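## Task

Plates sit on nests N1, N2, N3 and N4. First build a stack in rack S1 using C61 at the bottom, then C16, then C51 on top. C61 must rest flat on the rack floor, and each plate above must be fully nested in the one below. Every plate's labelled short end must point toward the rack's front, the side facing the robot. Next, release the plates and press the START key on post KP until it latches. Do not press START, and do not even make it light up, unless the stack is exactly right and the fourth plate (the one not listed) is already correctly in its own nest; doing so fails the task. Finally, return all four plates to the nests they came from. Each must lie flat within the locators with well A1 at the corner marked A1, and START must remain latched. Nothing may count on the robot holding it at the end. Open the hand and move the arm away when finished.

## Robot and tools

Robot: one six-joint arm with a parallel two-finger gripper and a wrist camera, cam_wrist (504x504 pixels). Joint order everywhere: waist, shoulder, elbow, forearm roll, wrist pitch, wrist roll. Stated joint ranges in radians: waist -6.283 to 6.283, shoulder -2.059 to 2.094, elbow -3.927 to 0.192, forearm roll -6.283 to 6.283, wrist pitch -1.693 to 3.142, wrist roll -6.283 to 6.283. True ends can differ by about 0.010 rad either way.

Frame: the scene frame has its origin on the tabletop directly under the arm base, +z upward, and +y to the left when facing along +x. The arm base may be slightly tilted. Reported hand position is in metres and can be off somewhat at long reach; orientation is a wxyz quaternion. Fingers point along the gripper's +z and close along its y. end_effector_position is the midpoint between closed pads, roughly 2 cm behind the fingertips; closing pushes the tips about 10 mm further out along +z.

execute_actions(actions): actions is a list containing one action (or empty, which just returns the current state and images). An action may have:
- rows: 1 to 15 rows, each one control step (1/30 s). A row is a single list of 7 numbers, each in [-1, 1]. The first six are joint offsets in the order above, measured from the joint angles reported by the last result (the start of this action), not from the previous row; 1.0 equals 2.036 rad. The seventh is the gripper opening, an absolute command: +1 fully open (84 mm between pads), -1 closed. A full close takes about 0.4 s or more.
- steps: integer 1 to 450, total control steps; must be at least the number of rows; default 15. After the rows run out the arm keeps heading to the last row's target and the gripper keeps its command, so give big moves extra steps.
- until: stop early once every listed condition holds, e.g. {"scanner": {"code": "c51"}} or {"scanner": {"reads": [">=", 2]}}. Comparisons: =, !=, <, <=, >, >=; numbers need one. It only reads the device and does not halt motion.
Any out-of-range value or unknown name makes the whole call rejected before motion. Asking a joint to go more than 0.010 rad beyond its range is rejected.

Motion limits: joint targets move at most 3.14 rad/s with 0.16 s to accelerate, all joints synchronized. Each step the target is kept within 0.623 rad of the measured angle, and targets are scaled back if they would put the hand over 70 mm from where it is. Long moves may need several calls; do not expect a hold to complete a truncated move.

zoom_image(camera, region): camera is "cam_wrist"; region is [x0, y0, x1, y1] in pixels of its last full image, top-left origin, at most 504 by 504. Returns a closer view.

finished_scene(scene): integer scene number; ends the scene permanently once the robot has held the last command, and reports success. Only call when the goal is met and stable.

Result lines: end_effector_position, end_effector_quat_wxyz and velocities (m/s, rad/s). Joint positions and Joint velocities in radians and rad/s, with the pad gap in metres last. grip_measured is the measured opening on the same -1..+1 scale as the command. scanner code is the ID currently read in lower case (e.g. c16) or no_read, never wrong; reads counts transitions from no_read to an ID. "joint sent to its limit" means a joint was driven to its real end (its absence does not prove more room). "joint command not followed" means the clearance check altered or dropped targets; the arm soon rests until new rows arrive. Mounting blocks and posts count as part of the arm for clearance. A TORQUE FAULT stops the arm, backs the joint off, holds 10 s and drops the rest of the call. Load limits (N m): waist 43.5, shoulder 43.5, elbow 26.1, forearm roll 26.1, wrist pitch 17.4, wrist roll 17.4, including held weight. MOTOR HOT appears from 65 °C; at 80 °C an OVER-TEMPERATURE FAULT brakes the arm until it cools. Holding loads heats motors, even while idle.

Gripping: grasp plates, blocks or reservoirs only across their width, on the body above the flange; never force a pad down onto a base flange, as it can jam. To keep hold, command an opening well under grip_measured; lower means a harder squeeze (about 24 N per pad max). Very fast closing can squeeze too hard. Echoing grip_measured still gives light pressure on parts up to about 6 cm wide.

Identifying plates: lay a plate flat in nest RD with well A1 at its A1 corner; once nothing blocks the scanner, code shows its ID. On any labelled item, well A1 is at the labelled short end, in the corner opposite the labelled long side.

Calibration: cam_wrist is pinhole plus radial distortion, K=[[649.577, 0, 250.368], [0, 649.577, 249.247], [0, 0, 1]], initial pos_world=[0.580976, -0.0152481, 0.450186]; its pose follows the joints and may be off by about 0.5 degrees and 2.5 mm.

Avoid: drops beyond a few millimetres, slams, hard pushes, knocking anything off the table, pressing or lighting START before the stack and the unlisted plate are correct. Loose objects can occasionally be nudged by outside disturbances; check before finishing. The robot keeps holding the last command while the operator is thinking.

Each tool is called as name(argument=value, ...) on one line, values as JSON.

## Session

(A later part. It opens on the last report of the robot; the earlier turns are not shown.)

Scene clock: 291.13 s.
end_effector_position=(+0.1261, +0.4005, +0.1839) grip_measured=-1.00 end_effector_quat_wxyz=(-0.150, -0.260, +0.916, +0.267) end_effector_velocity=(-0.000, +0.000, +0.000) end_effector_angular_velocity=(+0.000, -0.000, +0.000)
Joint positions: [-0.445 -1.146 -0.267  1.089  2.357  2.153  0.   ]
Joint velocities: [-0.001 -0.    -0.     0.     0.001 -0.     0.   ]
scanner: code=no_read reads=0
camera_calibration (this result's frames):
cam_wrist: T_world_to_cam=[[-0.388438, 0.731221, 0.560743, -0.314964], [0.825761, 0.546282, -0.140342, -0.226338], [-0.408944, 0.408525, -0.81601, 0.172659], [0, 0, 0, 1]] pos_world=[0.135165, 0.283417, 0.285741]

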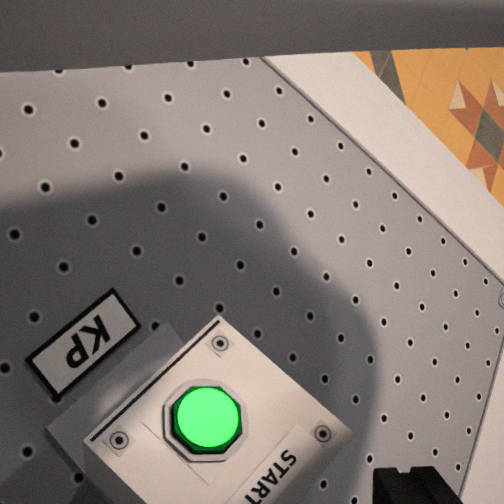

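execute_actions(actions=[{"rows":[[-0.0236,0.145,-0.179,-0.0997,-0.253,-0.179,1]],"steps":25}])

execute_actions(actions=[{"rows":[[-0.023,0.534,-0.198,-0.028,-0.21,0.118,1]],"steps":45}])

Scene clock: 293.83 s.
end_effector_position=(+0.2956, +0.3264, +0.2505) grip_measured=+1.00 end_effector_quat_wxyz=(+0.000, -0.409, +0.913, +0.001) end_effector_velocity=(+0.001, -0.000, +0.001) end_effector_angular_velocity=(-0.002, -0.002, +0.000)
Joint positions: [-0.493 -0.852 -0.631  0.886  1.842  1.789  0.084]
Joint velocities: [-0.001  0.003 -0.003 -0.001 -0.002 -0.001 -0.   ]
scanner: code=no_read reads=0
camera_calibration (this result's frames):
cam_wrist: T_world_to_cam=[[-0.737578, 0.675253, -0.00327817, 0.0303913], [0.675243, 0.737586, 0.00380269, -0.370543], [0.00498571, 0.000591217, -0.999987, 0.383411], [0, 0, 0, 1]] pos_world=[0.270711, 0.252559, 0.384915]

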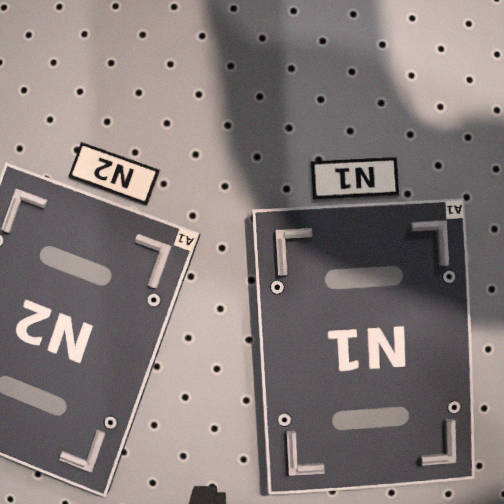

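Scene clock: 295.33 s.
end_effector_position=(+0.4399, +0.0336, +0.2309) grip_measured=+1.00 end_effector_quat_wxyz=(-0.001, -0.030, +1.000, -0.001) end_effector_velocity=(-0.001, -0.000, -0.001) end_effector_angular_velocity=(+0.001, +0.001, -0.002)
Joint positions: [-0.54   0.235 -1.034  0.829  1.414  2.029  0.084]
Joint velocities: [ 0.     0.001  0.001  0.    -0.    -0.    -0.   ]
scanner: code=no_read reads=0
camera_calibration (this result's frames):
cam_wrist: T_world_to_cam=[[-0.0468646, 0.998876, -0.00706716, 0.0206801], [0.998901, 0.0468719, 0.000871185, -0.370407], [0.00120146, -0.00701856, -0.999975, 0.365233], [0, 0, 0, 1]] pos_world=[0.37053, -0.000731802, 0.365692]

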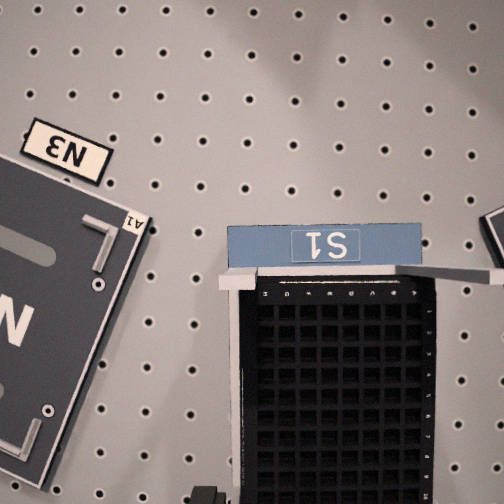

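execute_actions(actions=[{"rows":[[0.018,0.003,0.016,0.015,-0.021,-0.004,1],[0.018,0.003,0.016,0.015,-0.021,-0.004,1],[0.018,0.003,0.016,0.015,-0.021,-0.004,1],[0.035,0.006,0.029,0.029,-0.04,-0.01,1],[0.035,0.006,0.029,0.029,-0.04,-0.01,1],[0.052,0.0098,0.0403,0.0422,-0.0584,-0.0152,1],[0.052,0.0098,0.0403,0.0422,-0.0584,-0.0152,1],[0.064,0.0135,0.047,0.053,-0.071,-0.019,1],[0.064,0.0135,0.047,0.053,-0.071,-0.019,1],[0.0766,0.0177,0.0535,0.0643,-0.0835,-0.0236,1],[0.0766,0.0177,0.0535,0.0643,-0.0835,-0.0236,1],[0.0955,0.0245,0.062,0.082,-0.101,-0.0305,1],[0.0955,0.0245,0.062,0.082,-0.101,-0.0305,1],[0.1144,0.0324,0.0697,0.1002,-0.1184,-0.0378,1]],"steps":28}])

Scene clock: 304.57 s.
end_effector_position=(+0.4407, +0.0337, +0.1132) grip_measured=+1.00 end_effector_quat_wxyz=(-0.000, -0.028, +1.000, +0.000) end_effector_velocity=(-0.003, +0.000, -0.003) end_effector_angular_velocity=(+0.003, +0.005, -0.004)
Joint positions: [-0.308  0.301 -0.892  1.033  1.173  1.952  0.084]
Joint velocities: [ 0.003  0.002  0.004  0.001  0.     0.    -0.   ]
scanner: code=no_read reads=0
camera_calibration (this result's frames):
cam_wrist: T_world_to_cam=[[-0.0439503, 0.999022, -0.0047741, 0.0182136], [0.999031, 0.0439612, 0.00219281, -0.371284], [0.00240054, -0.0046731, -0.999986, 0.246973], [0, 0, 0, 1]] pos_world=[0.371132, -0.000719549, 0.247871]

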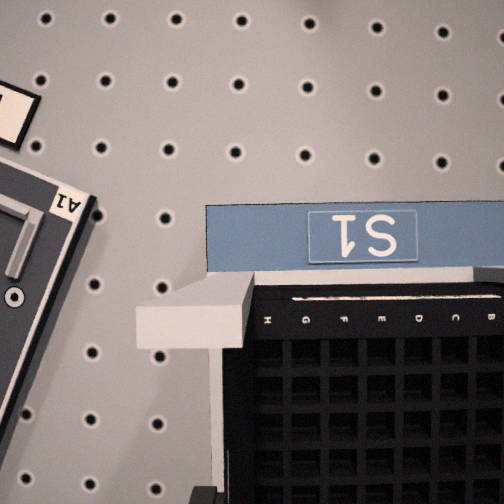

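execute_actions(actions=[{"rows":[[0.0096,0.0049,0.002,0.0096,-0.0081,-0.0041,1],[0.0096,0.0049,0.002,0.0096,-0.0081,-0.0041,1],[0.0096,0.0049,0.002,0.0096,-0.0081,-0.0041,1],[0.0192,0.0098,0.0039,0.0192,-0.0162,-0.0083,1]],"steps":18}])

execute_actions(actions=[{"rows":[[0,0,0,0,0,0,0.3]],"steps":12}])

Scene clock: 306.93 s.
end_effector_position=(+0.4411, +0.0337, +0.0952) grip_measured=+1.00 end_effector_quat_wxyz=(-0.000, -0.029, +1.000, +0.000) end_effector_velocity=(+0.000, +0.000, -0.000) end_effector_angular_velocity=(-0.000, -0.000, +0.000)
Joint positions: [-0.269  0.321 -0.884  1.072  1.14   1.936  0.084]
Joint velocities: [ 0.001  0.    -0.     0.    -0.001  0.    -0.   ]
scanner: code=no_read reads=0
camera_calibration (this result's frames):
cam_wrist: T_world_to_cam=[[-0.0454057, 0.998954, -0.00541014, 0.0188703], [0.998965, 0.0454202, 0.00258859, -0.371708], [0.00283161, -0.005287, -0.999982, 0.228752], [0, 0, 0, 1]] pos_world=[0.371532, -0.000758131, 0.229812]

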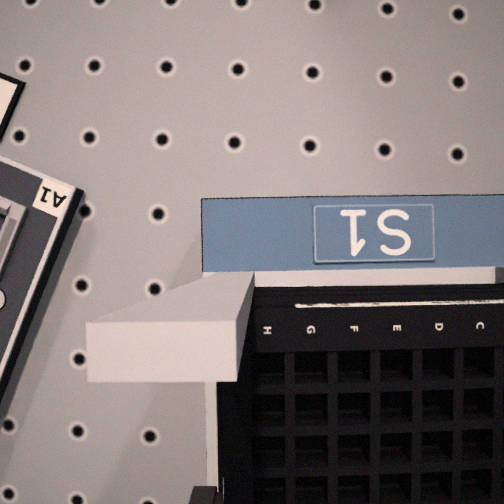

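Scene clock: 307.33 s.
end_effector_position=(+0.4410, +0.0333, +0.0953) grip_measured=+0.94 end_effector_quat_wxyz=(+0.000, -0.029, +1.000, -0.000) end_effector_velocity=(+0.000, +0.000, -0.000) end_effector_angular_velocity=(+0.000, -0.000, +0.000)
Joint positions: [-0.269  0.321 -0.884  1.071  1.14   1.936  0.082]
Joint velocities: [ 0.001 -0.     0.     0.001 -0.    -0.     0.   ]
scanner: code=no_read reads=0
camera_calibration (this result's frames):
cam_wrist: T_world_to_cam=[[-0.0446915, 0.998982, -0.00613275, 0.019053], [0.998996, 0.044709, 0.00274184, -0.371536], [0.00301324, -0.00600406, -0.999977, 0.228801], [0, 0, 0, 1]] pos_world=[0.371326, -0.0010489, 0.229931]

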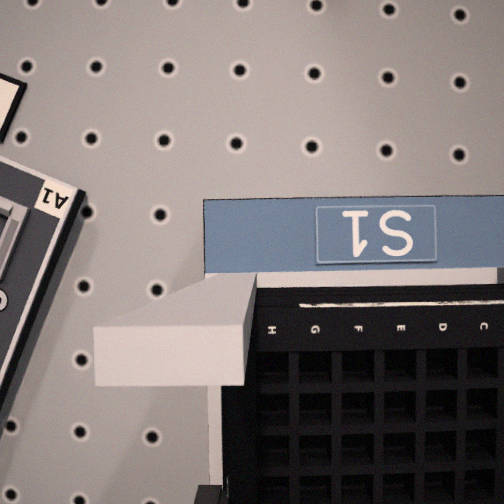

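execute_actions(actions=[{"rows":[[-0.006,-0.0033,-0.0013,-0.006,0.0054,0.0026,0.3],[-0.0125,-0.0066,-0.0026,-0.0125,0.0108,0.0053,0.3],[-0.0187,-0.0098,-0.0039,-0.0187,0.0162,0.0079,0.3],[-0.028,-0.014,-0.0075,-0.0278,0.0248,0.0115,0.3],[-0.0376,-0.0178,-0.0115,-0.0368,0.0335,0.0152,0.3],[-0.047,-0.0214,-0.0157,-0.0457,0.0423,0.0187,0.3],[-0.0565,-0.0246,-0.0201,-0.0545,0.0511,0.0221,0.3],[-0.0647,-0.0274,-0.0244,-0.0619,0.0594,0.025,0.3],[-0.073,-0.03,-0.0288,-0.0693,0.0677,0.0278,0.3],[-0.081,-0.0324,-0.0334,-0.0766,0.0761,0.0305,0.3],[-0.0922,-0.035,-0.041,-0.0857,0.0885,0.0342,0.3],[-0.1035,-0.0374,-0.049,-0.0947,0.101,0.0378,0.3],[-0.1147,-0.0395,-0.0572,-0.1036,0.1135,0.0413,0.3],[-0.124,-0.0407,-0.0654,-0.1113,0.1243,0.0438,0.3],[-0.1331,-0.0417,-0.0737,-0.1189,0.1351,0.0462,0.3]],"steps":28}])

execute_actions(actions=[{"rows":[[0.051,-0.2706,0.1252,0.0192,0.0653,-0.0639,0.3]],"steps":30}])

Scene clock: 314.93 s.
end_effector_position=(+0.4397, +0.0337, +0.2303) grip_measured=+0.94 end_effector_quat_wxyz=(-0.001, -0.029, +1.000, +0.000) end_effector_velocity=(+0.001, -0.002, +0.004) end_effector_angular_velocity=(-0.009, -0.007, -0.000)
Joint positions: [-0.539  0.236 -1.033  0.83   1.415  2.03   0.082]
Joint velocities: [-0.006 -0.001 -0.004 -0.003 -0.005  0.001 -0.   ]
scanner: code=no_read reads=0
camera_calibration (this result's frames):
cam_wrist: T_world_to_cam=[[-0.045846, 0.998934, -0.00533759, 0.0197626], [0.998948, 0.0458476, 0.000175677, -0.370038], [0.000420205, -0.00532392, -0.999986, 0.364874], [0, 0, 0, 1]] pos_world=[0.370401, -0.000833625, 0.365039]

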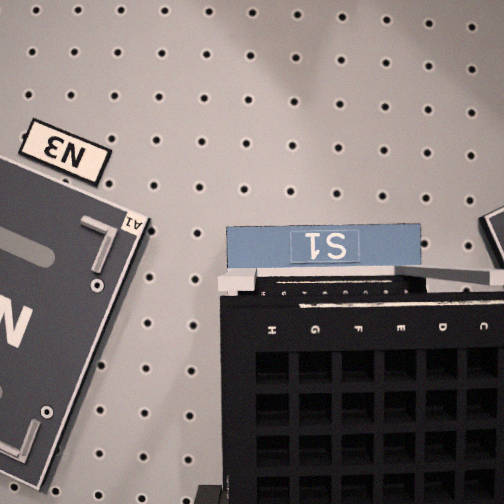

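Scene clock: 315.93 s.
end_effector_position=(+0.3944, +0.2039, +0.2353) grip_measured=+0.94 end_effector_quat_wxyz=(-0.000, -0.231, +0.973, +0.001) end_effector_velocity=(+0.000, +0.001, +0.001) end_effector_angular_velocity=(-0.002, -0.002, +0.004)
Joint positions: [-0.435 -0.314 -0.778  0.869  1.548  1.9    0.082]
Joint velocities: [ 0.001 -0.003 -0.001  0.    -0.001 -0.     0.   ]
scanner: code=no_read reads=0
camera_calibration (this result's frames):
cam_wrist: T_world_to_cam=[[-0.438477, 0.898735, -0.00354413, 0.0225238], [0.898733, 0.438487, 0.00292796, -0.373767], [0.00418552, -0.00190138, -0.999989, 0.368634], [0, 0, 0, 1]] pos_world=[0.34425, 0.14435, 0.369805]

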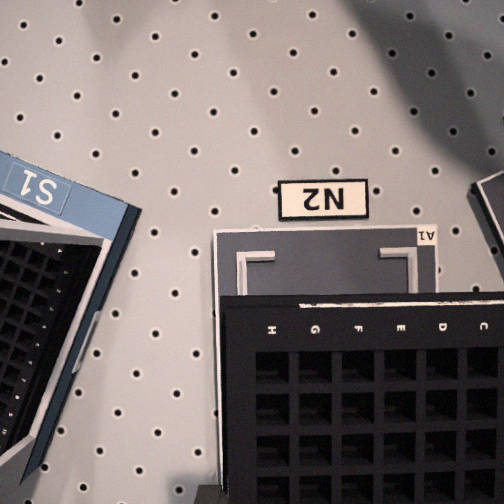

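execute_actions(actions=[{"rows":[[0.141,0.0147,0.102,0.085,-0.163,-0.031,0.3],[0.141,0.0147,0.102,0.085,-0.163,-0.031,0.3],[0.141,0.0147,0.102,0.085,-0.163,-0.031,0.3],[0.141,0.0147,0.102,0.085,-0.163,-0.031,0.3],[0.141,0.0147,0.102,0.085,-0.163,-0.031,0.3],[0.141,0.0147,0.102,0.085,-0.163,-0.031,0.3],[0.141,0.0147,0.102,0.085,-0.163,-0.031,0.3],[0.141,0.0147,0.102,0.085,-0.163,-0.031,0.3],[0.141,0.0147,0.102,0.085,-0.163,-0.031,0.3],[0.141,0.0147,0.102,0.085,-0.163,-0.031,0.3],[0.141,0.0147,0.102,0.085,-0.163,-0.031,0.3],[0.141,0.0147,0.102,0.085,-0.163,-0.031,0.3],[0.252,0.0513,0.111,0.165,-0.255,-0.0403,0.3]],"steps":35}])

Scene clock: 320.00 s.
end_effector_position=(+0.3887, +0.2045, +0.0535) grip_measured=+0.94 end_effector_quat_wxyz=(+0.000, -0.237, +0.971, +0.000) end_effector_velocity=(-0.000, +0.000, -0.001) end_effector_angular_velocity=(+0.000, +0.002, +0.001)
Joint positions: [ 0.077 -0.21  -0.552  1.204  1.029  1.817  0.082]
Joint velocities: [ 0.002  0.001 -0.001  0.    -0.001 -0.     0.   ]
scanner: code=no_read reads=0
camera_calibration (this result's frames):
cam_wrist: T_world_to_cam=[[-0.449508, 0.893259, -0.00553772, 0.0243177], [0.89326, 0.449529, 0.00314778, -0.368575], [0.00530114, -0.00353167, -0.99998, 0.186738], [0, 0, 0, 1]] pos_world=[0.339174, 0.144622, 0.188029]

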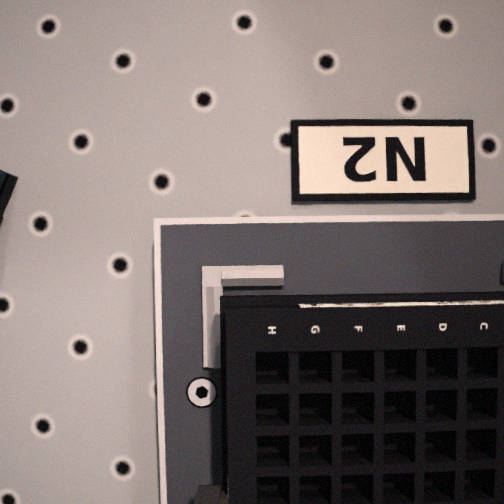

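execute_actions(actions=[{"rows":[[0,-0.0004,0.0012,0.0008,-0.0002,0,0.3],[0,-0.0004,0.0012,0.0008,-0.0002,0,0.3],[0,-0.0004,0.0012,0.0008,-0.0002,0,0.3],[0,-0.0004,0.0012,0.0008,-0.0002,0,0.3],[0.005,0.003,0.001,0.006,-0.0047,-0.0026,0.3],[0.005,0.003,0.001,0.006,-0.0047,-0.0026,0.3],[0.005,0.003,0.001,0.006,-0.0047,-0.0026,0.3],[0.01,0.0066,0.0009,0.011,-0.0093,-0.0053,0.3],[0.01,0.0066,0.0009,0.011,-0.0093,-0.0053,0.3],[0.01,0.0066,0.0009,0.011,-0.0093,-0.0053,0.3],[0.0155,0.0102,0.0007,0.0161,-0.0139,-0.0079,0.3]],"steps":24}])

Scene clock: 330.00 s.
end_effector_position=(+0.3879, +0.2040, +0.0423) grip_measured=+0.94 end_effector_quat_wxyz=(+0.001, -0.237, +0.972, +0.000) end_effector_velocity=(+0.001, +0.000, +0.000) end_effector_angular_velocity=(+0.000, -0.001, +0.000)
Joint positions: [ 0.109 -0.189 -0.551  1.237  1.001  1.801  0.082]
Joint velocities: [ 0.     0.    -0.001  0.001 -0.     0.     0.   ]
scanner: code=no_read reads=0
camera_calibration (this result's frames):
cam_wrist: T_world_to_cam=[[-0.449074, 0.893478, -0.00544524, 0.0241448], [0.893474, 0.449097, 0.0040578, -0.367618], [0.00607099, -0.00304293, -0.999977, 0.175152], [0, 0, 0, 1]] pos_world=[0.338236, 0.144056, 0.176771]

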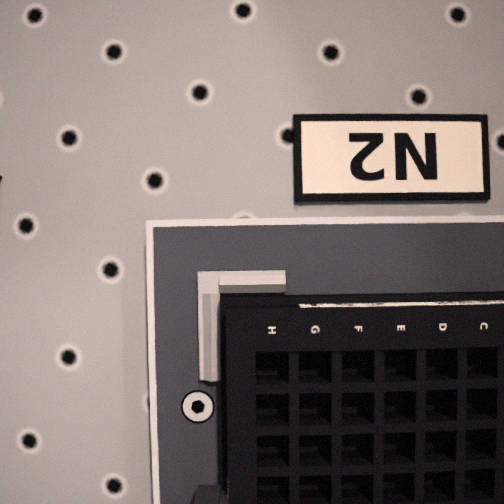

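execute_actions(actions=[{"rows":[[0,0,0,0,0,0,1],[0,0,0,0,0,0,1],[0,0,0,0,0,0,1],[0,0,0,0,0,0,1],[0,0,0,0,0,0,1],[0,0,0,0,0,0,1],[-0.0155,-0.0105,0,-0.0155,0.0137,0.008,1],[-0.0155,-0.0105,0,-0.0155,0.0137,0.008,1],[-0.0155,-0.0105,0,-0.0155,0.0137,0.008,1],[-0.0155,-0.0105,0,-0.0155,0.0137,0.008,1],[-0.0155,-0.0105,0,-0.0155,0.0137,0.008,1],[-0.0155,-0.0105,0,-0.0155,0.0137,0.008,1],[-0.126,-0.0467,-0.0093,-0.0958,0.1056,0.0177,1]],"steps":28}])

execute_actions(actions=[{"rows":[[-0.141,-0.0152,-0.1027,-0.0855,0.163,0.031,1]],"steps":20}])

execute_actions(actions=[{"rows":[[-0.051,0.2706,-0.1252,-0.0192,-0.0653,0.0639,1]],"steps":28}])

Scene clock: 334.53 s.
end_effector_position=(+0.3843, +0.1899, +0.1199) grip_measured=+1.00 end_effector_quat_wxyz=(-0.001, -0.234, +0.972, +0.001) end_effector_velocity=(+0.004, +0.001, +0.003) end_effector_angular_velocity=(-0.004, -0.008, +0.007)
Joint positions: [-0.147 -0.284 -0.569  1.042  1.216  1.837  0.084]
Joint velocities: [-0.003 -0.003 -0.008 -0.001 -0.001  0.001  0.   ]
scanner: code=no_read reads=0
camera_calibration (this result's frames):
cam_wrist: T_world_to_cam=[[-0.443383, 0.896324, -0.00375676, 0.0326103], [0.896327, 0.44339, 0.0014093, -0.358045], [0.0029289, -0.00274243, -0.999992, 0.25392], [0, 0, 0, 1]] pos_world=[0.334641, 0.130221, 0.254545]

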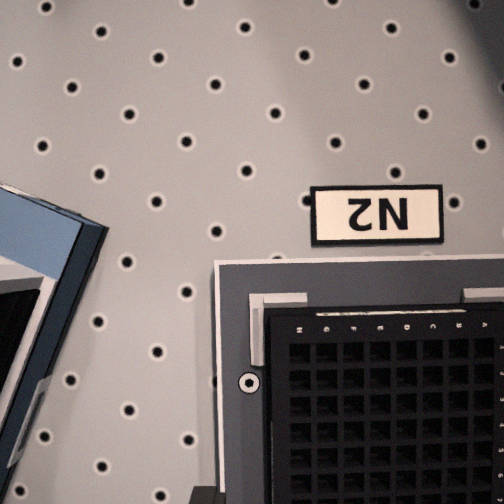

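Scene clock: 335.20 s.
end_effector_position=(+0.3940, +0.2042, +0.2343) grip_measured=+1.00 end_effector_quat_wxyz=(-0.001, -0.231, +0.973, +0.002) end_effector_velocity=(+0.003, +0.001, +0.004) end_effector_angular_velocity=(-0.006, -0.007, +0.006)
Joint positions: [-0.433 -0.314 -0.777  0.869  1.547  1.9    0.084]
Joint velocities: [-0.005 -0.003 -0.009 -0.002  0.001  0.    -0.   ]
scanner: code=no_read reads=0
camera_calibration (this result's frames):
cam_wrist: T_world_to_cam=[[-0.438407, 0.898774, -0.002091, 0.0216812], [0.898774, 0.43841, 0.0011518, -0.373196], [0.00195192, -0.00137438, -0.999997, 0.368422], [0, 0, 0, 1]] pos_world=[0.344206, 0.144633, 0.368896]

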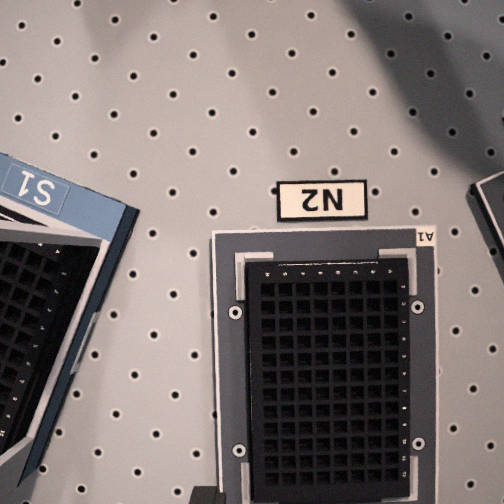

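Scene clock: 336.13 s.
end_effector_position=(+0.4395, +0.0343, +0.2291) grip_measured=+1.00 end_effector_quat_wxyz=(-0.002, -0.029, +1.000, +0.000) end_effector_velocity=(-0.000, -0.001, -0.000) end_effector_angular_velocity=(+0.001, +0.001, -0.003)
Joint positions: [-0.537  0.236 -1.032  0.83   1.415  2.031  0.084]
Joint velocities: [-0.001  0.004 -0.002 -0.    -0.     0.001 -0.   ]
scanner: code=no_read reads=0
camera_calibration (this result's frames):
cam_wrist: T_world_to_cam=[[-0.0459783, 0.998931, -0.00474425, 0.0190502], [0.998941, 0.0459688, -0.00208086, -0.369397], [-0.00186055, -0.0048349, -0.999987, 0.364725], [0, 0, 0, 1]] pos_world=[0.37056, -0.000285686, 0.364042]

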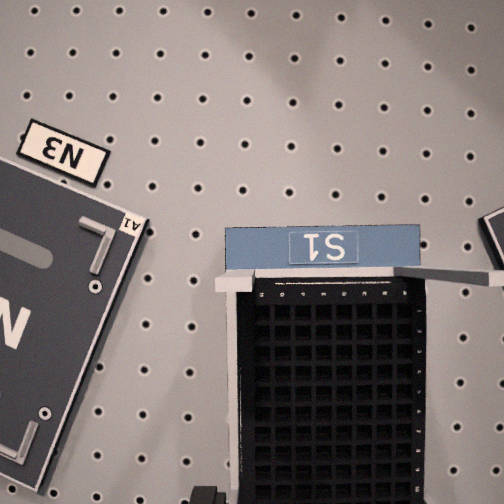

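execute_actions(actions=[{"rows":[[0.017,0.002,0.015,0.015,-0.021,-0.005,1],[0.017,0.002,0.015,0.015,-0.021,-0.005,1],[0.034,0.006,0.028,0.028,-0.04,-0.011,1],[0.034,0.006,0.028,0.028,-0.04,-0.011,1],[0.0505,0.0093,0.0393,0.0417,-0.0589,-0.0162,1],[0.0505,0.0093,0.0393,0.0417,-0.0589,-0.0162,1],[0.0625,0.013,0.046,0.0525,-0.0715,-0.02,1],[0.0625,0.013,0.046,0.0525,-0.0715,-0.02,1],[0.0751,0.0172,0.0525,0.0638,-0.084,-0.0246,1],[0.0751,0.0172,0.0525,0.0638,-0.084,-0.0246,1],[0.094,0.024,0.061,0.0815,-0.1015,-0.0315,1],[0.094,0.024,0.061,0.0815,-0.1015,-0.0315,1],[0.1129,0.0319,0.0687,0.0997,-0.1189,-0.0388,1],[0.1129,0.0319,0.0687,0.0997,-0.1189,-0.0388,1],[0.1267,0.0398,0.0707,0.113,-0.1302,-0.0447,1]],"steps":28}])

Scene clock: 339.93 s.
end_effector_position=(+0.4417, +0.0336, +0.1003) grip_measured=+1.00 end_effector_quat_wxyz=(-0.000, -0.030, +1.000, -0.000) end_effector_velocity=(-0.002, -0.000, -0.003) end_effector_angular_velocity=(+0.003, +0.006, -0.003)
Joint positions: [-0.279  0.316 -0.888  1.059  1.15   1.94   0.084]
Joint velocities: [ 0.004  0.003  0.004  0.001  0.    -0.    -0.   ]
scanner: code=no_read reads=0
camera_calibration (this result's frames):
cam_wrist: T_world_to_cam=[[-0.0475321, 0.998853, -0.00575904, 0.0200072], [0.998867, 0.0475438, 0.00191136, -0.372225], [0.00218297, -0.00566166, -0.999982, 0.234193], [0, 0, 0, 1]] pos_world=[0.372244, -0.000961302, 0.235016]

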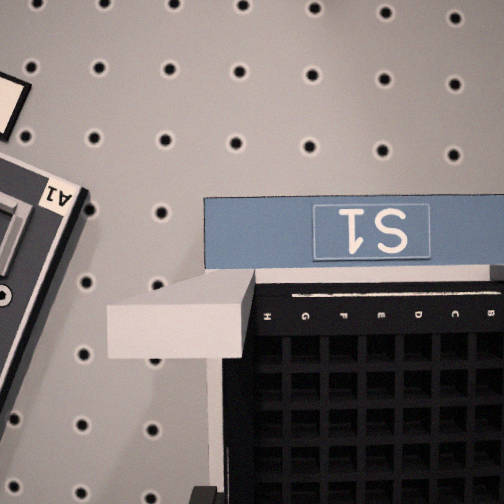

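execute_actions(actions=[{"rows":[[0.0088,0.0049,0.002,0.0096,-0.0076,-0.0044,1],[0.0088,0.0049,0.002,0.0096,-0.0076,-0.0044,1],[0.0088,0.0049,0.002,0.0096,-0.0076,-0.0044,1],[0.0177,0.0098,0.0039,0.0192,-0.0152,-0.0088,1]],"steps":16}])

execute_actions(actions=[{"rows":[[0,0,0,0,0,0,0.3]],"steps":12}])

Scene clock: 342.37 s.
end_effector_position=(+0.4415, +0.0332, +0.0834) grip_measured=+1.00 end_effector_quat_wxyz=(+0.001, -0.030, +1.000, -0.000) end_effector_velocity=(-0.001, -0.000, -0.001) end_effector_angular_velocity=(+0.002, +0.003, -0.002)
Joint positions: [-0.243  0.336 -0.881  1.098  1.119  1.922  0.084]
Joint velocities: [ 0.001  0.002  0.002 -0.     0.001 -0.     0.   ]
scanner: code=no_read reads=0
camera_calibration (this result's frames):
cam_wrist: T_world_to_cam=[[-0.0479101, 0.998831, -0.00641209, 0.0204913], [0.998844, 0.0479339, 0.00361093, -0.372156], [0.00391406, -0.00623167, -0.999973, 0.216527], [0, 0, 0, 1]] pos_world=[0.37186, -0.00127916, 0.217996]

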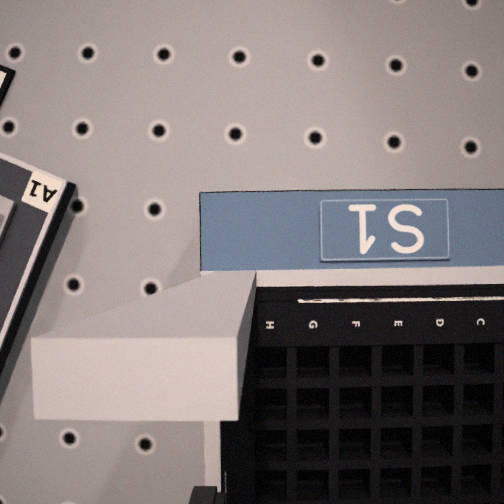

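Scene clock: 342.77 s.
end_effector_position=(+0.4416, +0.0331, +0.0836) grip_measured=+0.93 end_effector_quat_wxyz=(+0.001, -0.030, +1.000, -0.001) end_effector_velocity=(+0.000, +0.000, +0.000) end_effector_angular_velocity=(+0.000, -0.000, +0.000)
Joint positions: [-0.244  0.336 -0.881  1.098  1.118  1.922  0.082]
Joint velocities: [ 0.    -0.    -0.001  0.     0.001  0.     0.   ]
scanner: code=no_read reads=0
camera_calibration (this result's frames):
cam_wrist: T_world_to_cam=[[-0.0478205, 0.998833, -0.00678345, 0.020633], [0.998847, 0.0478477, 0.00390128, -0.372207], [0.0042213, -0.00658907, -0.999969, 0.216575], [0, 0, 0, 1]] pos_world=[0.37185, -0.00137264, 0.21816]

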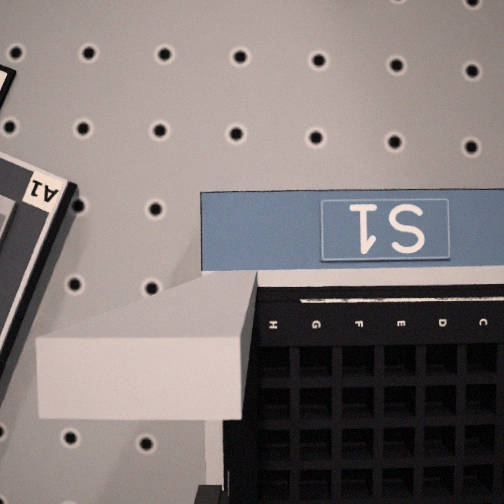

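execute_actions(actions=[{"rows":[[-0.006,-0.0037,-0.0007,-0.0066,0.0054,0.0034,0.3],[-0.006,-0.0037,-0.0007,-0.0066,0.0054,0.0034,0.3],[-0.0123,-0.0074,-0.0015,-0.0133,0.0108,0.0069,0.3]],"steps":12}])

execute_actions(actions=[{"rows":[[-0.006,-0.0033,-0.0013,-0.006,0.0054,0.0026,0.3],[-0.0125,-0.0066,-0.0026,-0.0125,0.0108,0.0053,0.3],[-0.0187,-0.0098,-0.0039,-0.0187,0.0162,0.0079,0.3],[-0.028,-0.014,-0.0075,-0.0278,0.0248,0.0115,0.3],[-0.0376,-0.0178,-0.0115,-0.0368,0.0335,0.0152,0.3],[-0.047,-0.0214,-0.0157,-0.0457,0.0423,0.0187,0.3],[-0.0565,-0.0246,-0.0201,-0.0545,0.0511,0.0221,0.3],[-0.0647,-0.0274,-0.0244,-0.0619,0.0594,0.025,0.3],[-0.073,-0.03,-0.0288,-0.0693,0.0677,0.0278,0.3],[-0.081,-0.0324,-0.0334,-0.0766,0.0761,0.0305,0.3],[-0.0922,-0.035,-0.041,-0.0857,0.0885,0.0342,0.3],[-0.1035,-0.0374,-0.049,-0.0947,0.101,0.0378,0.3],[-0.1147,-0.0395,-0.0572,-0.1036,0.1135,0.0413,0.3],[-0.124,-0.0407,-0.0654,-0.1113,0.1243,0.0438,0.3],[-0.1331,-0.0417,-0.0737,-0.1189,0.1351,0.0462,0.3]],"steps":28}])

execute_actions(actions=[{"rows":[[-0.0815,0.2402,-0.1469,-0.0422,-0.028,0.0835,0.3]],"steps":30}])

Scene clock: 348.03 s.
end_effector_position=(+0.4412, +0.0335, +0.0950) grip_measured=+0.93 end_effector_quat_wxyz=(-0.000, -0.029, +1.000, -0.000) end_effector_velocity=(-0.001, -0.000, +0.000) end_effector_angular_velocity=(+0.001, +0.001, -0.000)
Joint positions: [-0.268  0.321 -0.884  1.072  1.14   1.936  0.082]
Joint velocities: [-0.001 -0.     0.001 -0.001  0.001 -0.    -0.   ]
scanner: code=no_read reads=0
camera_calibration (this result's frames):
cam_wrist: T_world_to_cam=[[-0.0451202, 0.998965, -0.00573683, 0.0189604], [0.998978, 0.045135, 0.00248162, -0.37171], [0.00273798, -0.005619, -0.99998, 0.228635], [0, 0, 0, 1]] pos_world=[0.37156, -0.000878919, 0.229662]

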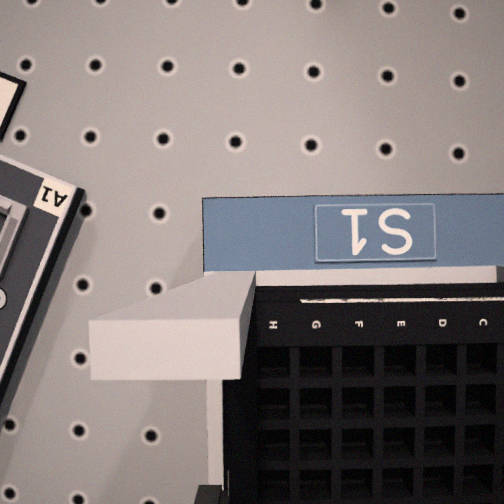

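Scene clock: 348.97 s.
end_effector_position=(+0.4398, +0.0338, +0.2299) grip_measured=+0.93 end_effector_quat_wxyz=(-0.001, -0.029, +1.000, +0.000) end_effector_velocity=(+0.003, -0.001, +0.005) end_effector_angular_velocity=(-0.010, -0.009, +0.004)
Joint positions: [-0.538  0.237 -1.034  0.83   1.415  2.03   0.082]
Joint velocities: [-0.005 -0.003 -0.007 -0.001 -0.004  0.001  0.   ]
scanner: code=no_read reads=0
camera_calibration (this result's frames):
cam_wrist: T_world_to_cam=[[-0.0459188, 0.998933, -0.00488836, 0.0196056], [0.998945, 0.0459177, -0.000328234, -0.370018], [-0.000103422, -0.00489828, -0.999988, 0.364762], [0, 0, 0, 1]] pos_world=[0.370565, -0.000807637, 0.364732]

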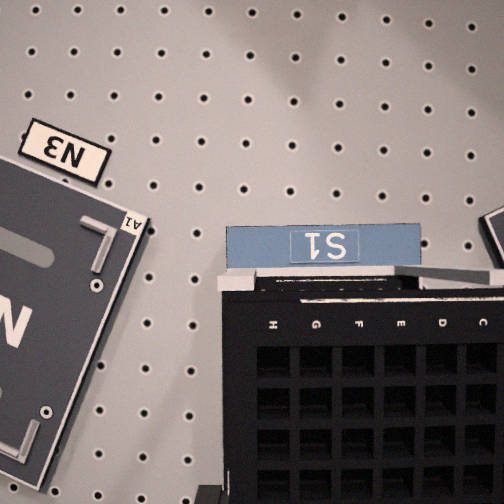

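Scene clock: 349.97 s.
end_effector_position=(+0.4140, -0.1451, +0.2293) grip_measured=+0.93 end_effector_quat_wxyz=(-0.001, +0.162, +0.987, +0.001) end_effector_velocity=(-0.001, -0.001, -0.000) end_effector_angular_velocity=(+0.002, -0.000, -0.002)
Joint positions: [-0.704  0.725 -1.333  0.744  1.358  2.2    0.082]
Joint velocities: [-0.001  0.003 -0.001  0.     0.    -0.     0.   ]
scanner: code=no_read reads=0
camera_calibration (this result's frames):
cam_wrist: T_world_to_cam=[[0.33105, 0.943605, -0.00402742, 0.0328002], [0.943613, -0.33105, 0.000675959, -0.368129], [-0.000695441, -0.0040241, -0.999992, 0.363601], [0, 0, 0, 1]] pos_world=[0.336765, -0.151356, 0.363979]

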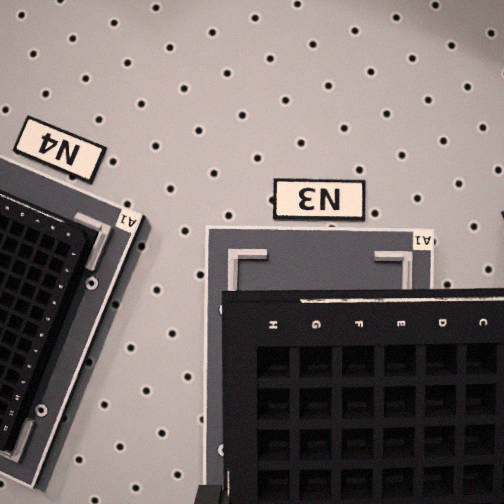

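execute_actions(actions=[{"rows":[[0.0928,0.0334,0.0521,0.0909,-0.0918,-0.0226,0.3],[0.0928,0.0334,0.0521,0.0909,-0.0918,-0.0226,0.3],[0.0928,0.0334,0.0521,0.0909,-0.0918,-0.0226,0.3],[0.0928,0.0334,0.0521,0.0909,-0.0918,-0.0226,0.3],[0.0928,0.0334,0.0521,0.0909,-0.0918,-0.0226,0.3],[0.0928,0.0334,0.0521,0.0909,-0.0918,-0.0226,0.3],[0.0928,0.0334,0.0521,0.0909,-0.0918,-0.0226,0.3],[0.0928,0.0334,0.0521,0.0909,-0.0918,-0.0226,0.3],[0.0928,0.0334,0.0521,0.0909,-0.0918,-0.0226,0.3],[0.0928,0.0334,0.0521,0.0909,-0.0918,-0.0226,0.3],[0.0928,0.0334,0.0521,0.0909,-0.0918,-0.0226,0.3],[0.1421,0.0697,0.083,0.1606,-0.1429,-0.0717,0.3]],"steps":32}])

Scene clock: 353.17 s.
end_effector_position=(+0.4067, -0.1469, +0.0521) grip_measured=+0.93 end_effector_quat_wxyz=(-0.000, +0.176, +0.984, +0.001) end_effector_velocity=(+0.001, +0.000, -0.000) end_effector_angular_velocity=(-0.000, -0.001, +0.003)
Joint positions: [-0.415  0.867 -1.164  1.071  1.067  2.054  0.082]
Joint velocities: [ 0.002  0.    -0.003  0.001  0.    -0.     0.   ]
scanner: code=no_read reads=0
camera_calibration (this result's frames):
cam_wrist: T_world_to_cam=[[0.358744, 0.933426, -0.00436496, 0.0234677], [0.933436, -0.358737, 0.00222883, -0.36168], [0.000514572, -0.00487399, -0.999988, 0.185766], [0, 0, 0, 1]] pos_world=[0.32909, -0.150748, 0.186673]

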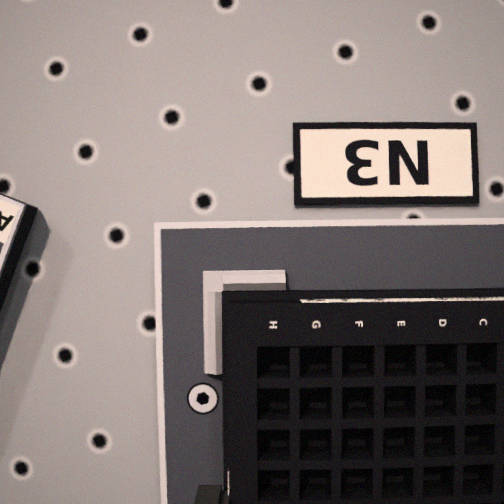

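execute_actions(actions=[{"rows":[[0.0004,0.0015,-0.0031,-0.0008,0.0007,0.0016,0.3]],"steps":12}])

Scene clock: 360.10 s.
end_effector_position=(+0.4081, -0.1474, +0.0520) grip_measured=+0.93 end_effector_quat_wxyz=(-0.000, +0.176, +0.984, +0.001) end_effector_velocity=(+0.001, +0.000, +0.000) end_effector_angular_velocity=(-0.000, -0.001, +0.001)
Joint positions: [-0.414  0.87  -1.17   1.069  1.069  2.057  0.082]
Joint velocities: [ 0.    -0.    -0.001  0.     0.     0.    -0.   ]
scanner: code=no_read reads=0
camera_calibration (this result's frames):
cam_wrist: T_world_to_cam=[[0.358332, 0.933583, -0.00459997, 0.0235925], [0.933594, -0.358329, 0.00154691, -0.363184], [-0.000204133, -0.00484882, -0.999988, 0.186022], [0, 0, 0, 1]] pos_world=[0.33065, -0.151263, 0.18669]

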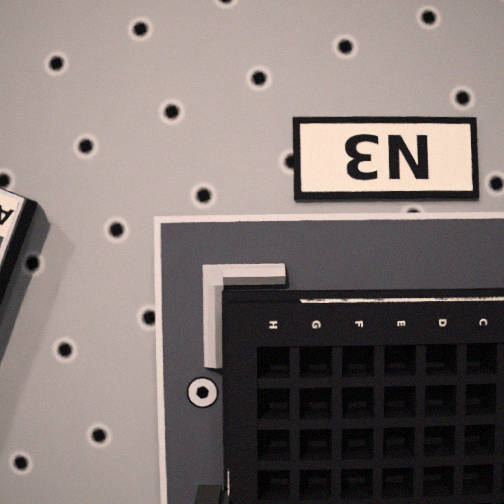

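execute_actions(actions=[{"rows":[[0.0027,0.002,-0.0003,0.0032,-0.0014,-0.0014,0.3],[0.0027,0.002,-0.0003,0.0032,-0.0014,-0.0014,0.3],[0.0027,0.002,-0.0003,0.0032,-0.0014,-0.0014,0.3],[0.0054,0.004,-0.0006,0.0064,-0.0028,-0.0028,0.3],[0.0054,0.004,-0.0006,0.0064,-0.0028,-0.0028,0.3],[0.0054,0.004,-0.0006,0.0064,-0.0028,-0.0028,0.3],[0.008,0.006,-0.0009,0.0096,-0.0041,-0.0041,0.3]],"steps":20}])

Scene clock: 362.33 s.
end_effector_position=(+0.4083, -0.1473, +0.0437) grip_measured=+0.94 end_effector_quat_wxyz=(-0.000, +0.176, +0.984, +0.001) end_effector_velocity=(+0.000, +0.000, -0.001) end_effector_angular_velocity=(+0.001, +0.001, +0.000)
Joint positions: [-0.399  0.882 -1.171  1.088  1.061  2.049  0.082]
Joint velocities: [ 0.001  0.001 -0.001  0.     0.001  0.     0.   ]
scanner: code=no_read reads=0
camera_calibration (this result's frames):
cam_wrist: T_world_to_cam=[[0.357994, 0.933716, -0.00385539, 0.0235367], [0.933724, -0.357991, 0.00157266, -0.363307], [0.0000882266, -0.00416287, -0.999991, 0.177718], [0, 0, 0, 1]] pos_world=[0.330787, -0.151297, 0.178378]

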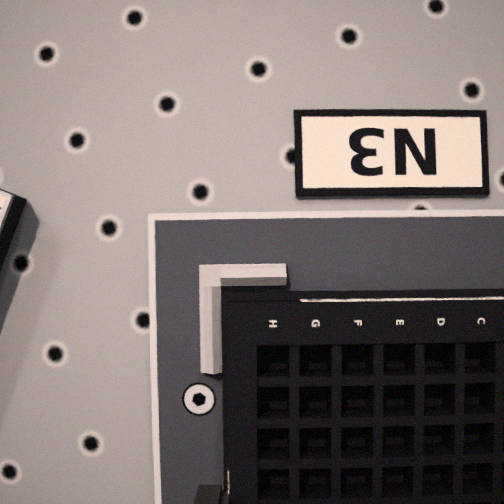

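execute_actions(actions=[{"rows":[[0,0,0,0,0,0,1],[0,0,0,0,0,0,1],[0,0,0,0,0,0,1],[0,0,0,0,0,0,1],[0,0,0,0,0,0,1],[0,0,0,0,0,0,1],[-0.0095,-0.007,0.001,-0.0115,0.005,0.005,1],[-0.0095,-0.007,0.001,-0.0115,0.005,0.005,1],[-0.0095,-0.007,0.001,-0.0115,0.005,0.005,1],[-0.0095,-0.007,0.001,-0.0115,0.005,0.005,1],[-0.0095,-0.007,0.001,-0.0115,0.005,0.005,1],[-0.0095,-0.007,0.001,-0.0115,0.005,0.005,1],[-0.057,-0.0437,-0.0275,-0.0781,0.054,0.0516,1]],"steps":28}])

execute_actions(actions=[{"rows":[[-0.0938,-0.0334,-0.0521,-0.0914,0.0918,0.0226,1]],"steps":20}])

zoom_image(camera="cam_wrist", region=[190,220,450,504])

Scene clock: 366.30 s.
end_effector_position=(+0.4256, -0.1414, +0.1193) grip_measured=+1.00 end_effector_quat_wxyz=(-0.001, +0.173, +0.985, +0.000) end_effector_velocity=(+0.015, -0.000, +0.014) end_effector_angular_velocity=(-0.022, -0.022, +0.025)
Joint positions: [-0.514  0.794 -1.226  0.93   1.171  2.154  0.084]
Joint velocities: [-0.005 -0.015 -0.024  0.    -0.002  0.001  0.   ]
scanner: code=no_read reads=0
camera_calibration (this result's frames):
cam_wrist: T_world_to_cam=[[0.352299, 0.935873, -0.00529028, 0.0150276], [0.935886, -0.352303, 0.000218495, -0.377423], [-0.0016593, -0.00502807, -0.999986, 0.25391], [0, 0, 0, 1]] pos_world=[0.348352, -0.145755, 0.254068]

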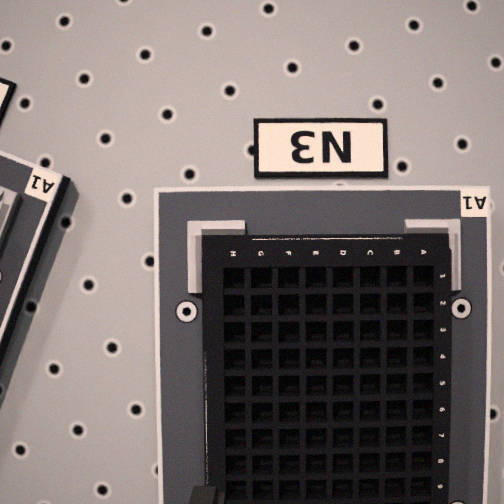

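Scene clock: 366.97 s.
end_effector_position=(+0.4137, -0.1454, +0.2288) grip_measured=+1.00 end_effector_quat_wxyz=(-0.001, +0.162, +0.987, +0.001) end_effector_velocity=(+0.001, -0.001, +0.004) end_effector_angular_velocity=(-0.005, -0.005, +0.001)
Joint positions: [-0.704  0.726 -1.332  0.744  1.357  2.2    0.084]
Joint velocities: [-0.006 -0.003 -0.003 -0.002 -0.     0.    -0.   ]
scanner: code=no_read reads=0
camera_calibration (this result's frames):
cam_wrist: T_world_to_cam=[[0.33168, 0.943383, -0.00408454, 0.0329443], [0.943391, -0.331682, 0.000121211, -0.367753], [-0.00124042, -0.00389352, -0.999992, 0.363413], [0, 0, 0, 1]] pos_world=[0.336459, -0.151641, 0.363589]

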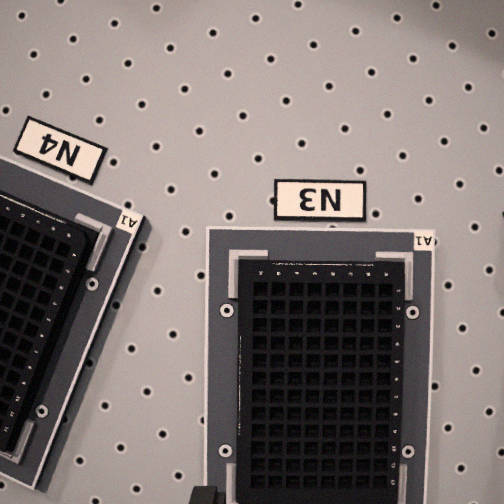

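Region (190, 220, 450, 504) of cam_wrist's 504x504 image, scaled by 1.775, with more detail than that image has; it fills the left 461 columns of this view, and the rest is white.

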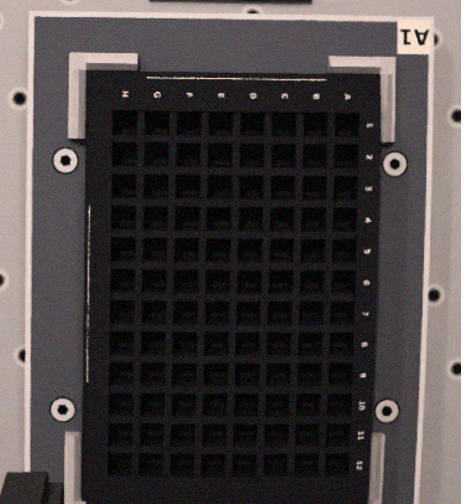

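execute_actions(actions=[{"rows":[[0.082,-0.2407,0.1473,0.0422,0.0285,-0.083,1]],"steps":28}])

execute_actions(actions=[{"rows":[[0.017,0.002,0.015,0.015,-0.021,-0.005,1],[0.017,0.002,0.015,0.015,-0.021,-0.005,1],[0.034,0.006,0.028,0.028,-0.04,-0.011,1],[0.034,0.006,0.028,0.028,-0.04,-0.011,1],[0.0505,0.0093,0.0393,0.0417,-0.0589,-0.0162,1],[0.0505,0.0093,0.0393,0.0417,-0.0589,-0.0162,1],[0.0625,0.013,0.046,0.0525,-0.0715,-0.02,1],[0.0625,0.013,0.046,0.0525,-0.0715,-0.02,1],[0.0751,0.0172,0.0525,0.0638,-0.084,-0.0246,1],[0.0751,0.0172,0.0525,0.0638,-0.084,-0.0246,1],[0.094,0.024,0.061,0.0815,-0.1015,-0.0315,1],[0.094,0.024,0.061,0.0815,-0.1015,-0.0315,1],[0.1129,0.0319,0.0687,0.0997,-0.1189,-0.0388,1],[0.1267,0.0398,0.0707,0.113,-0.1302,-0.0447,1],[0.1444,0.0491,0.0747,0.1316,-0.1454,-0.0535,1]],"steps":30}])

Scene clock: 371.00 s.
end_effector_position=(+0.4393, +0.0339, +0.2292) grip_measured=+1.00 end_effector_quat_wxyz=(-0.002, -0.029, +1.000, +0.001) end_effector_velocity=(-0.000, +0.002, -0.000) end_effector_angular_velocity=(+0.000, +0.001, +0.002)
Joint positions: [-0.537  0.237 -1.032  0.83   1.415  2.031  0.084]
Joint velocities: [ 0.002 -0.004  0.002  0.     0.001  0.    -0.   ]
scanner: code=no_read reads=0
camera_calibration (this result's frames):
cam_wrist: T_world_to_cam=[[-0.0446811, 0.998994, -0.00386614, 0.0186085], [0.999, 0.0446736, -0.00200185, -0.369135], [-0.00182713, -0.00395172, -0.999991, 0.364751], [0, 0, 0, 1]] pos_world=[0.370264, -0.000657838, 0.364081]

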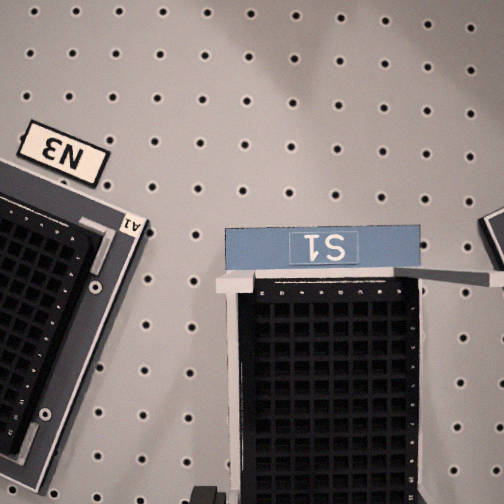

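Scene clock: 372.00 s.
end_effector_position=(+0.4411, +0.0330, +0.0835) grip_measured=+1.00 end_effector_quat_wxyz=(+0.000, -0.030, +1.000, -0.000) end_effector_velocity=(-0.002, +0.000, -0.003) end_effector_angular_velocity=(+0.003, +0.005, -0.002)
Joint positions: [-0.244  0.336 -0.88   1.097  1.119  1.922  0.084]
Joint velocities: [ 0.004  0.002  0.003  0.001  0.    -0.    -0.   ]
scanner: code=no_read reads=0
camera_calibration (this result's frames):
cam_wrist: T_world_to_cam=[[-0.0474549, 0.998855, -0.00608046, 0.0204441], [0.998869, 0.0474716, 0.00264144, -0.371609], [0.00292707, -0.00594823, -0.999978, 0.21702], [0, 0, 0, 1]] pos_world=[0.371524, -0.00148892, 0.218121]

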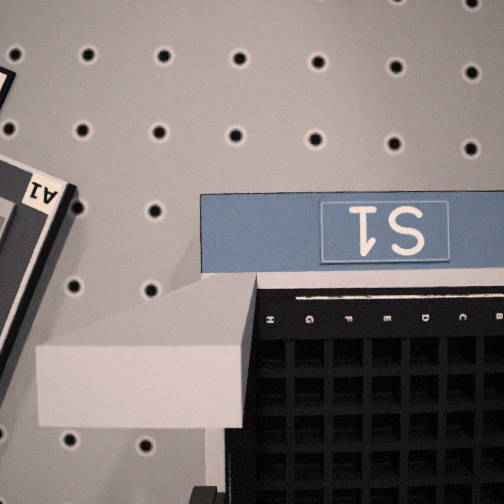

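execute_actions(actions=[{"rows":[[0.0071,0.0037,0.0012,0.0078,-0.0051,-0.0032,1],[0.0071,0.0037,0.0012,0.0078,-0.0051,-0.0032,1],[0.0071,0.0037,0.0012,0.0078,-0.0051,-0.0032,1],[0.0142,0.0074,0.0025,0.0157,-0.0103,-0.0064,1]],"steps":16}])

execute_actions(actions=[{"rows":[[0,0,0,0,0,0,0.3]],"steps":12}])

Scene clock: 374.10 s.
end_effector_position=(+0.4406, +0.0337, +0.0702) grip_measured=+1.00 end_effector_quat_wxyz=(+0.000, -0.030, +1.000, +0.000) end_effector_velocity=(+0.000, +0.000, -0.000) end_effector_angular_velocity=(+0.001, +0.000, -0.000)
Joint positions: [-0.215  0.351 -0.875  1.129  1.098  1.909  0.084]
Joint velocities: [ 0.     0.    -0.     0.     0.001  0.     0.   ]
scanner: code=no_read reads=0
camera_calibration (this result's frames):
cam_wrist: T_world_to_cam=[[-0.0467134, 0.998897, -0.0047128, 0.0192289], [0.998902, 0.0467291, 0.00326692, -0.371121], [0.00348354, -0.00455502, -0.999984, 0.203395], [0, 0, 0, 1]] pos_world=[0.370903, -0.000939093, 0.204694]

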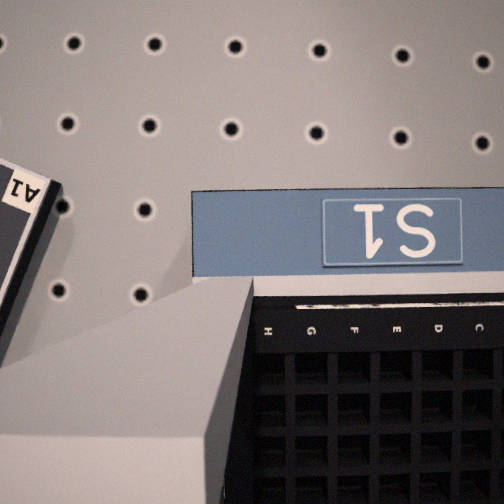

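Scene clock: 374.50 s.
end_effector_position=(+0.4405, +0.0333, +0.0704) grip_measured=+0.93 end_effector_quat_wxyz=(+0.000, -0.030, +1.000, -0.000) end_effector_velocity=(+0.000, +0.001, -0.000) end_effector_angular_velocity=(+0.002, +0.000, +0.000)
Joint positions: [-0.216  0.352 -0.875  1.129  1.097  1.909  0.082]
Joint velocities: [ 0.001  0.    -0.     0.001  0.002  0.     0.   ]
scanner: code=no_read reads=0
camera_calibration (this result's frames):
cam_wrist: T_world_to_cam=[[-0.046152, 0.998919, -0.00561876, 0.01949], [0.998927, 0.0461726, 0.00358226, -0.371032], [0.00383782, -0.0054474, -0.999978, 0.203467], [0, 0, 0, 1]] pos_world=[0.370753, -0.00122902, 0.204901]

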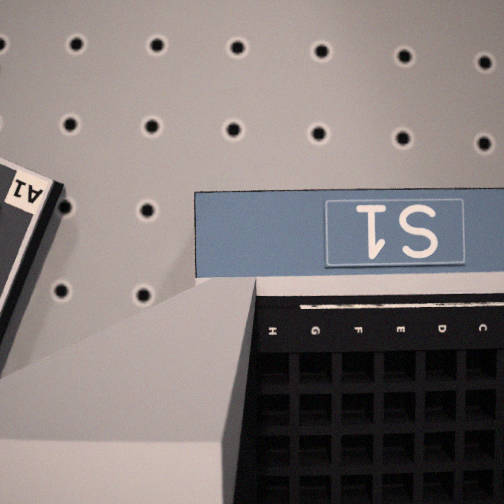

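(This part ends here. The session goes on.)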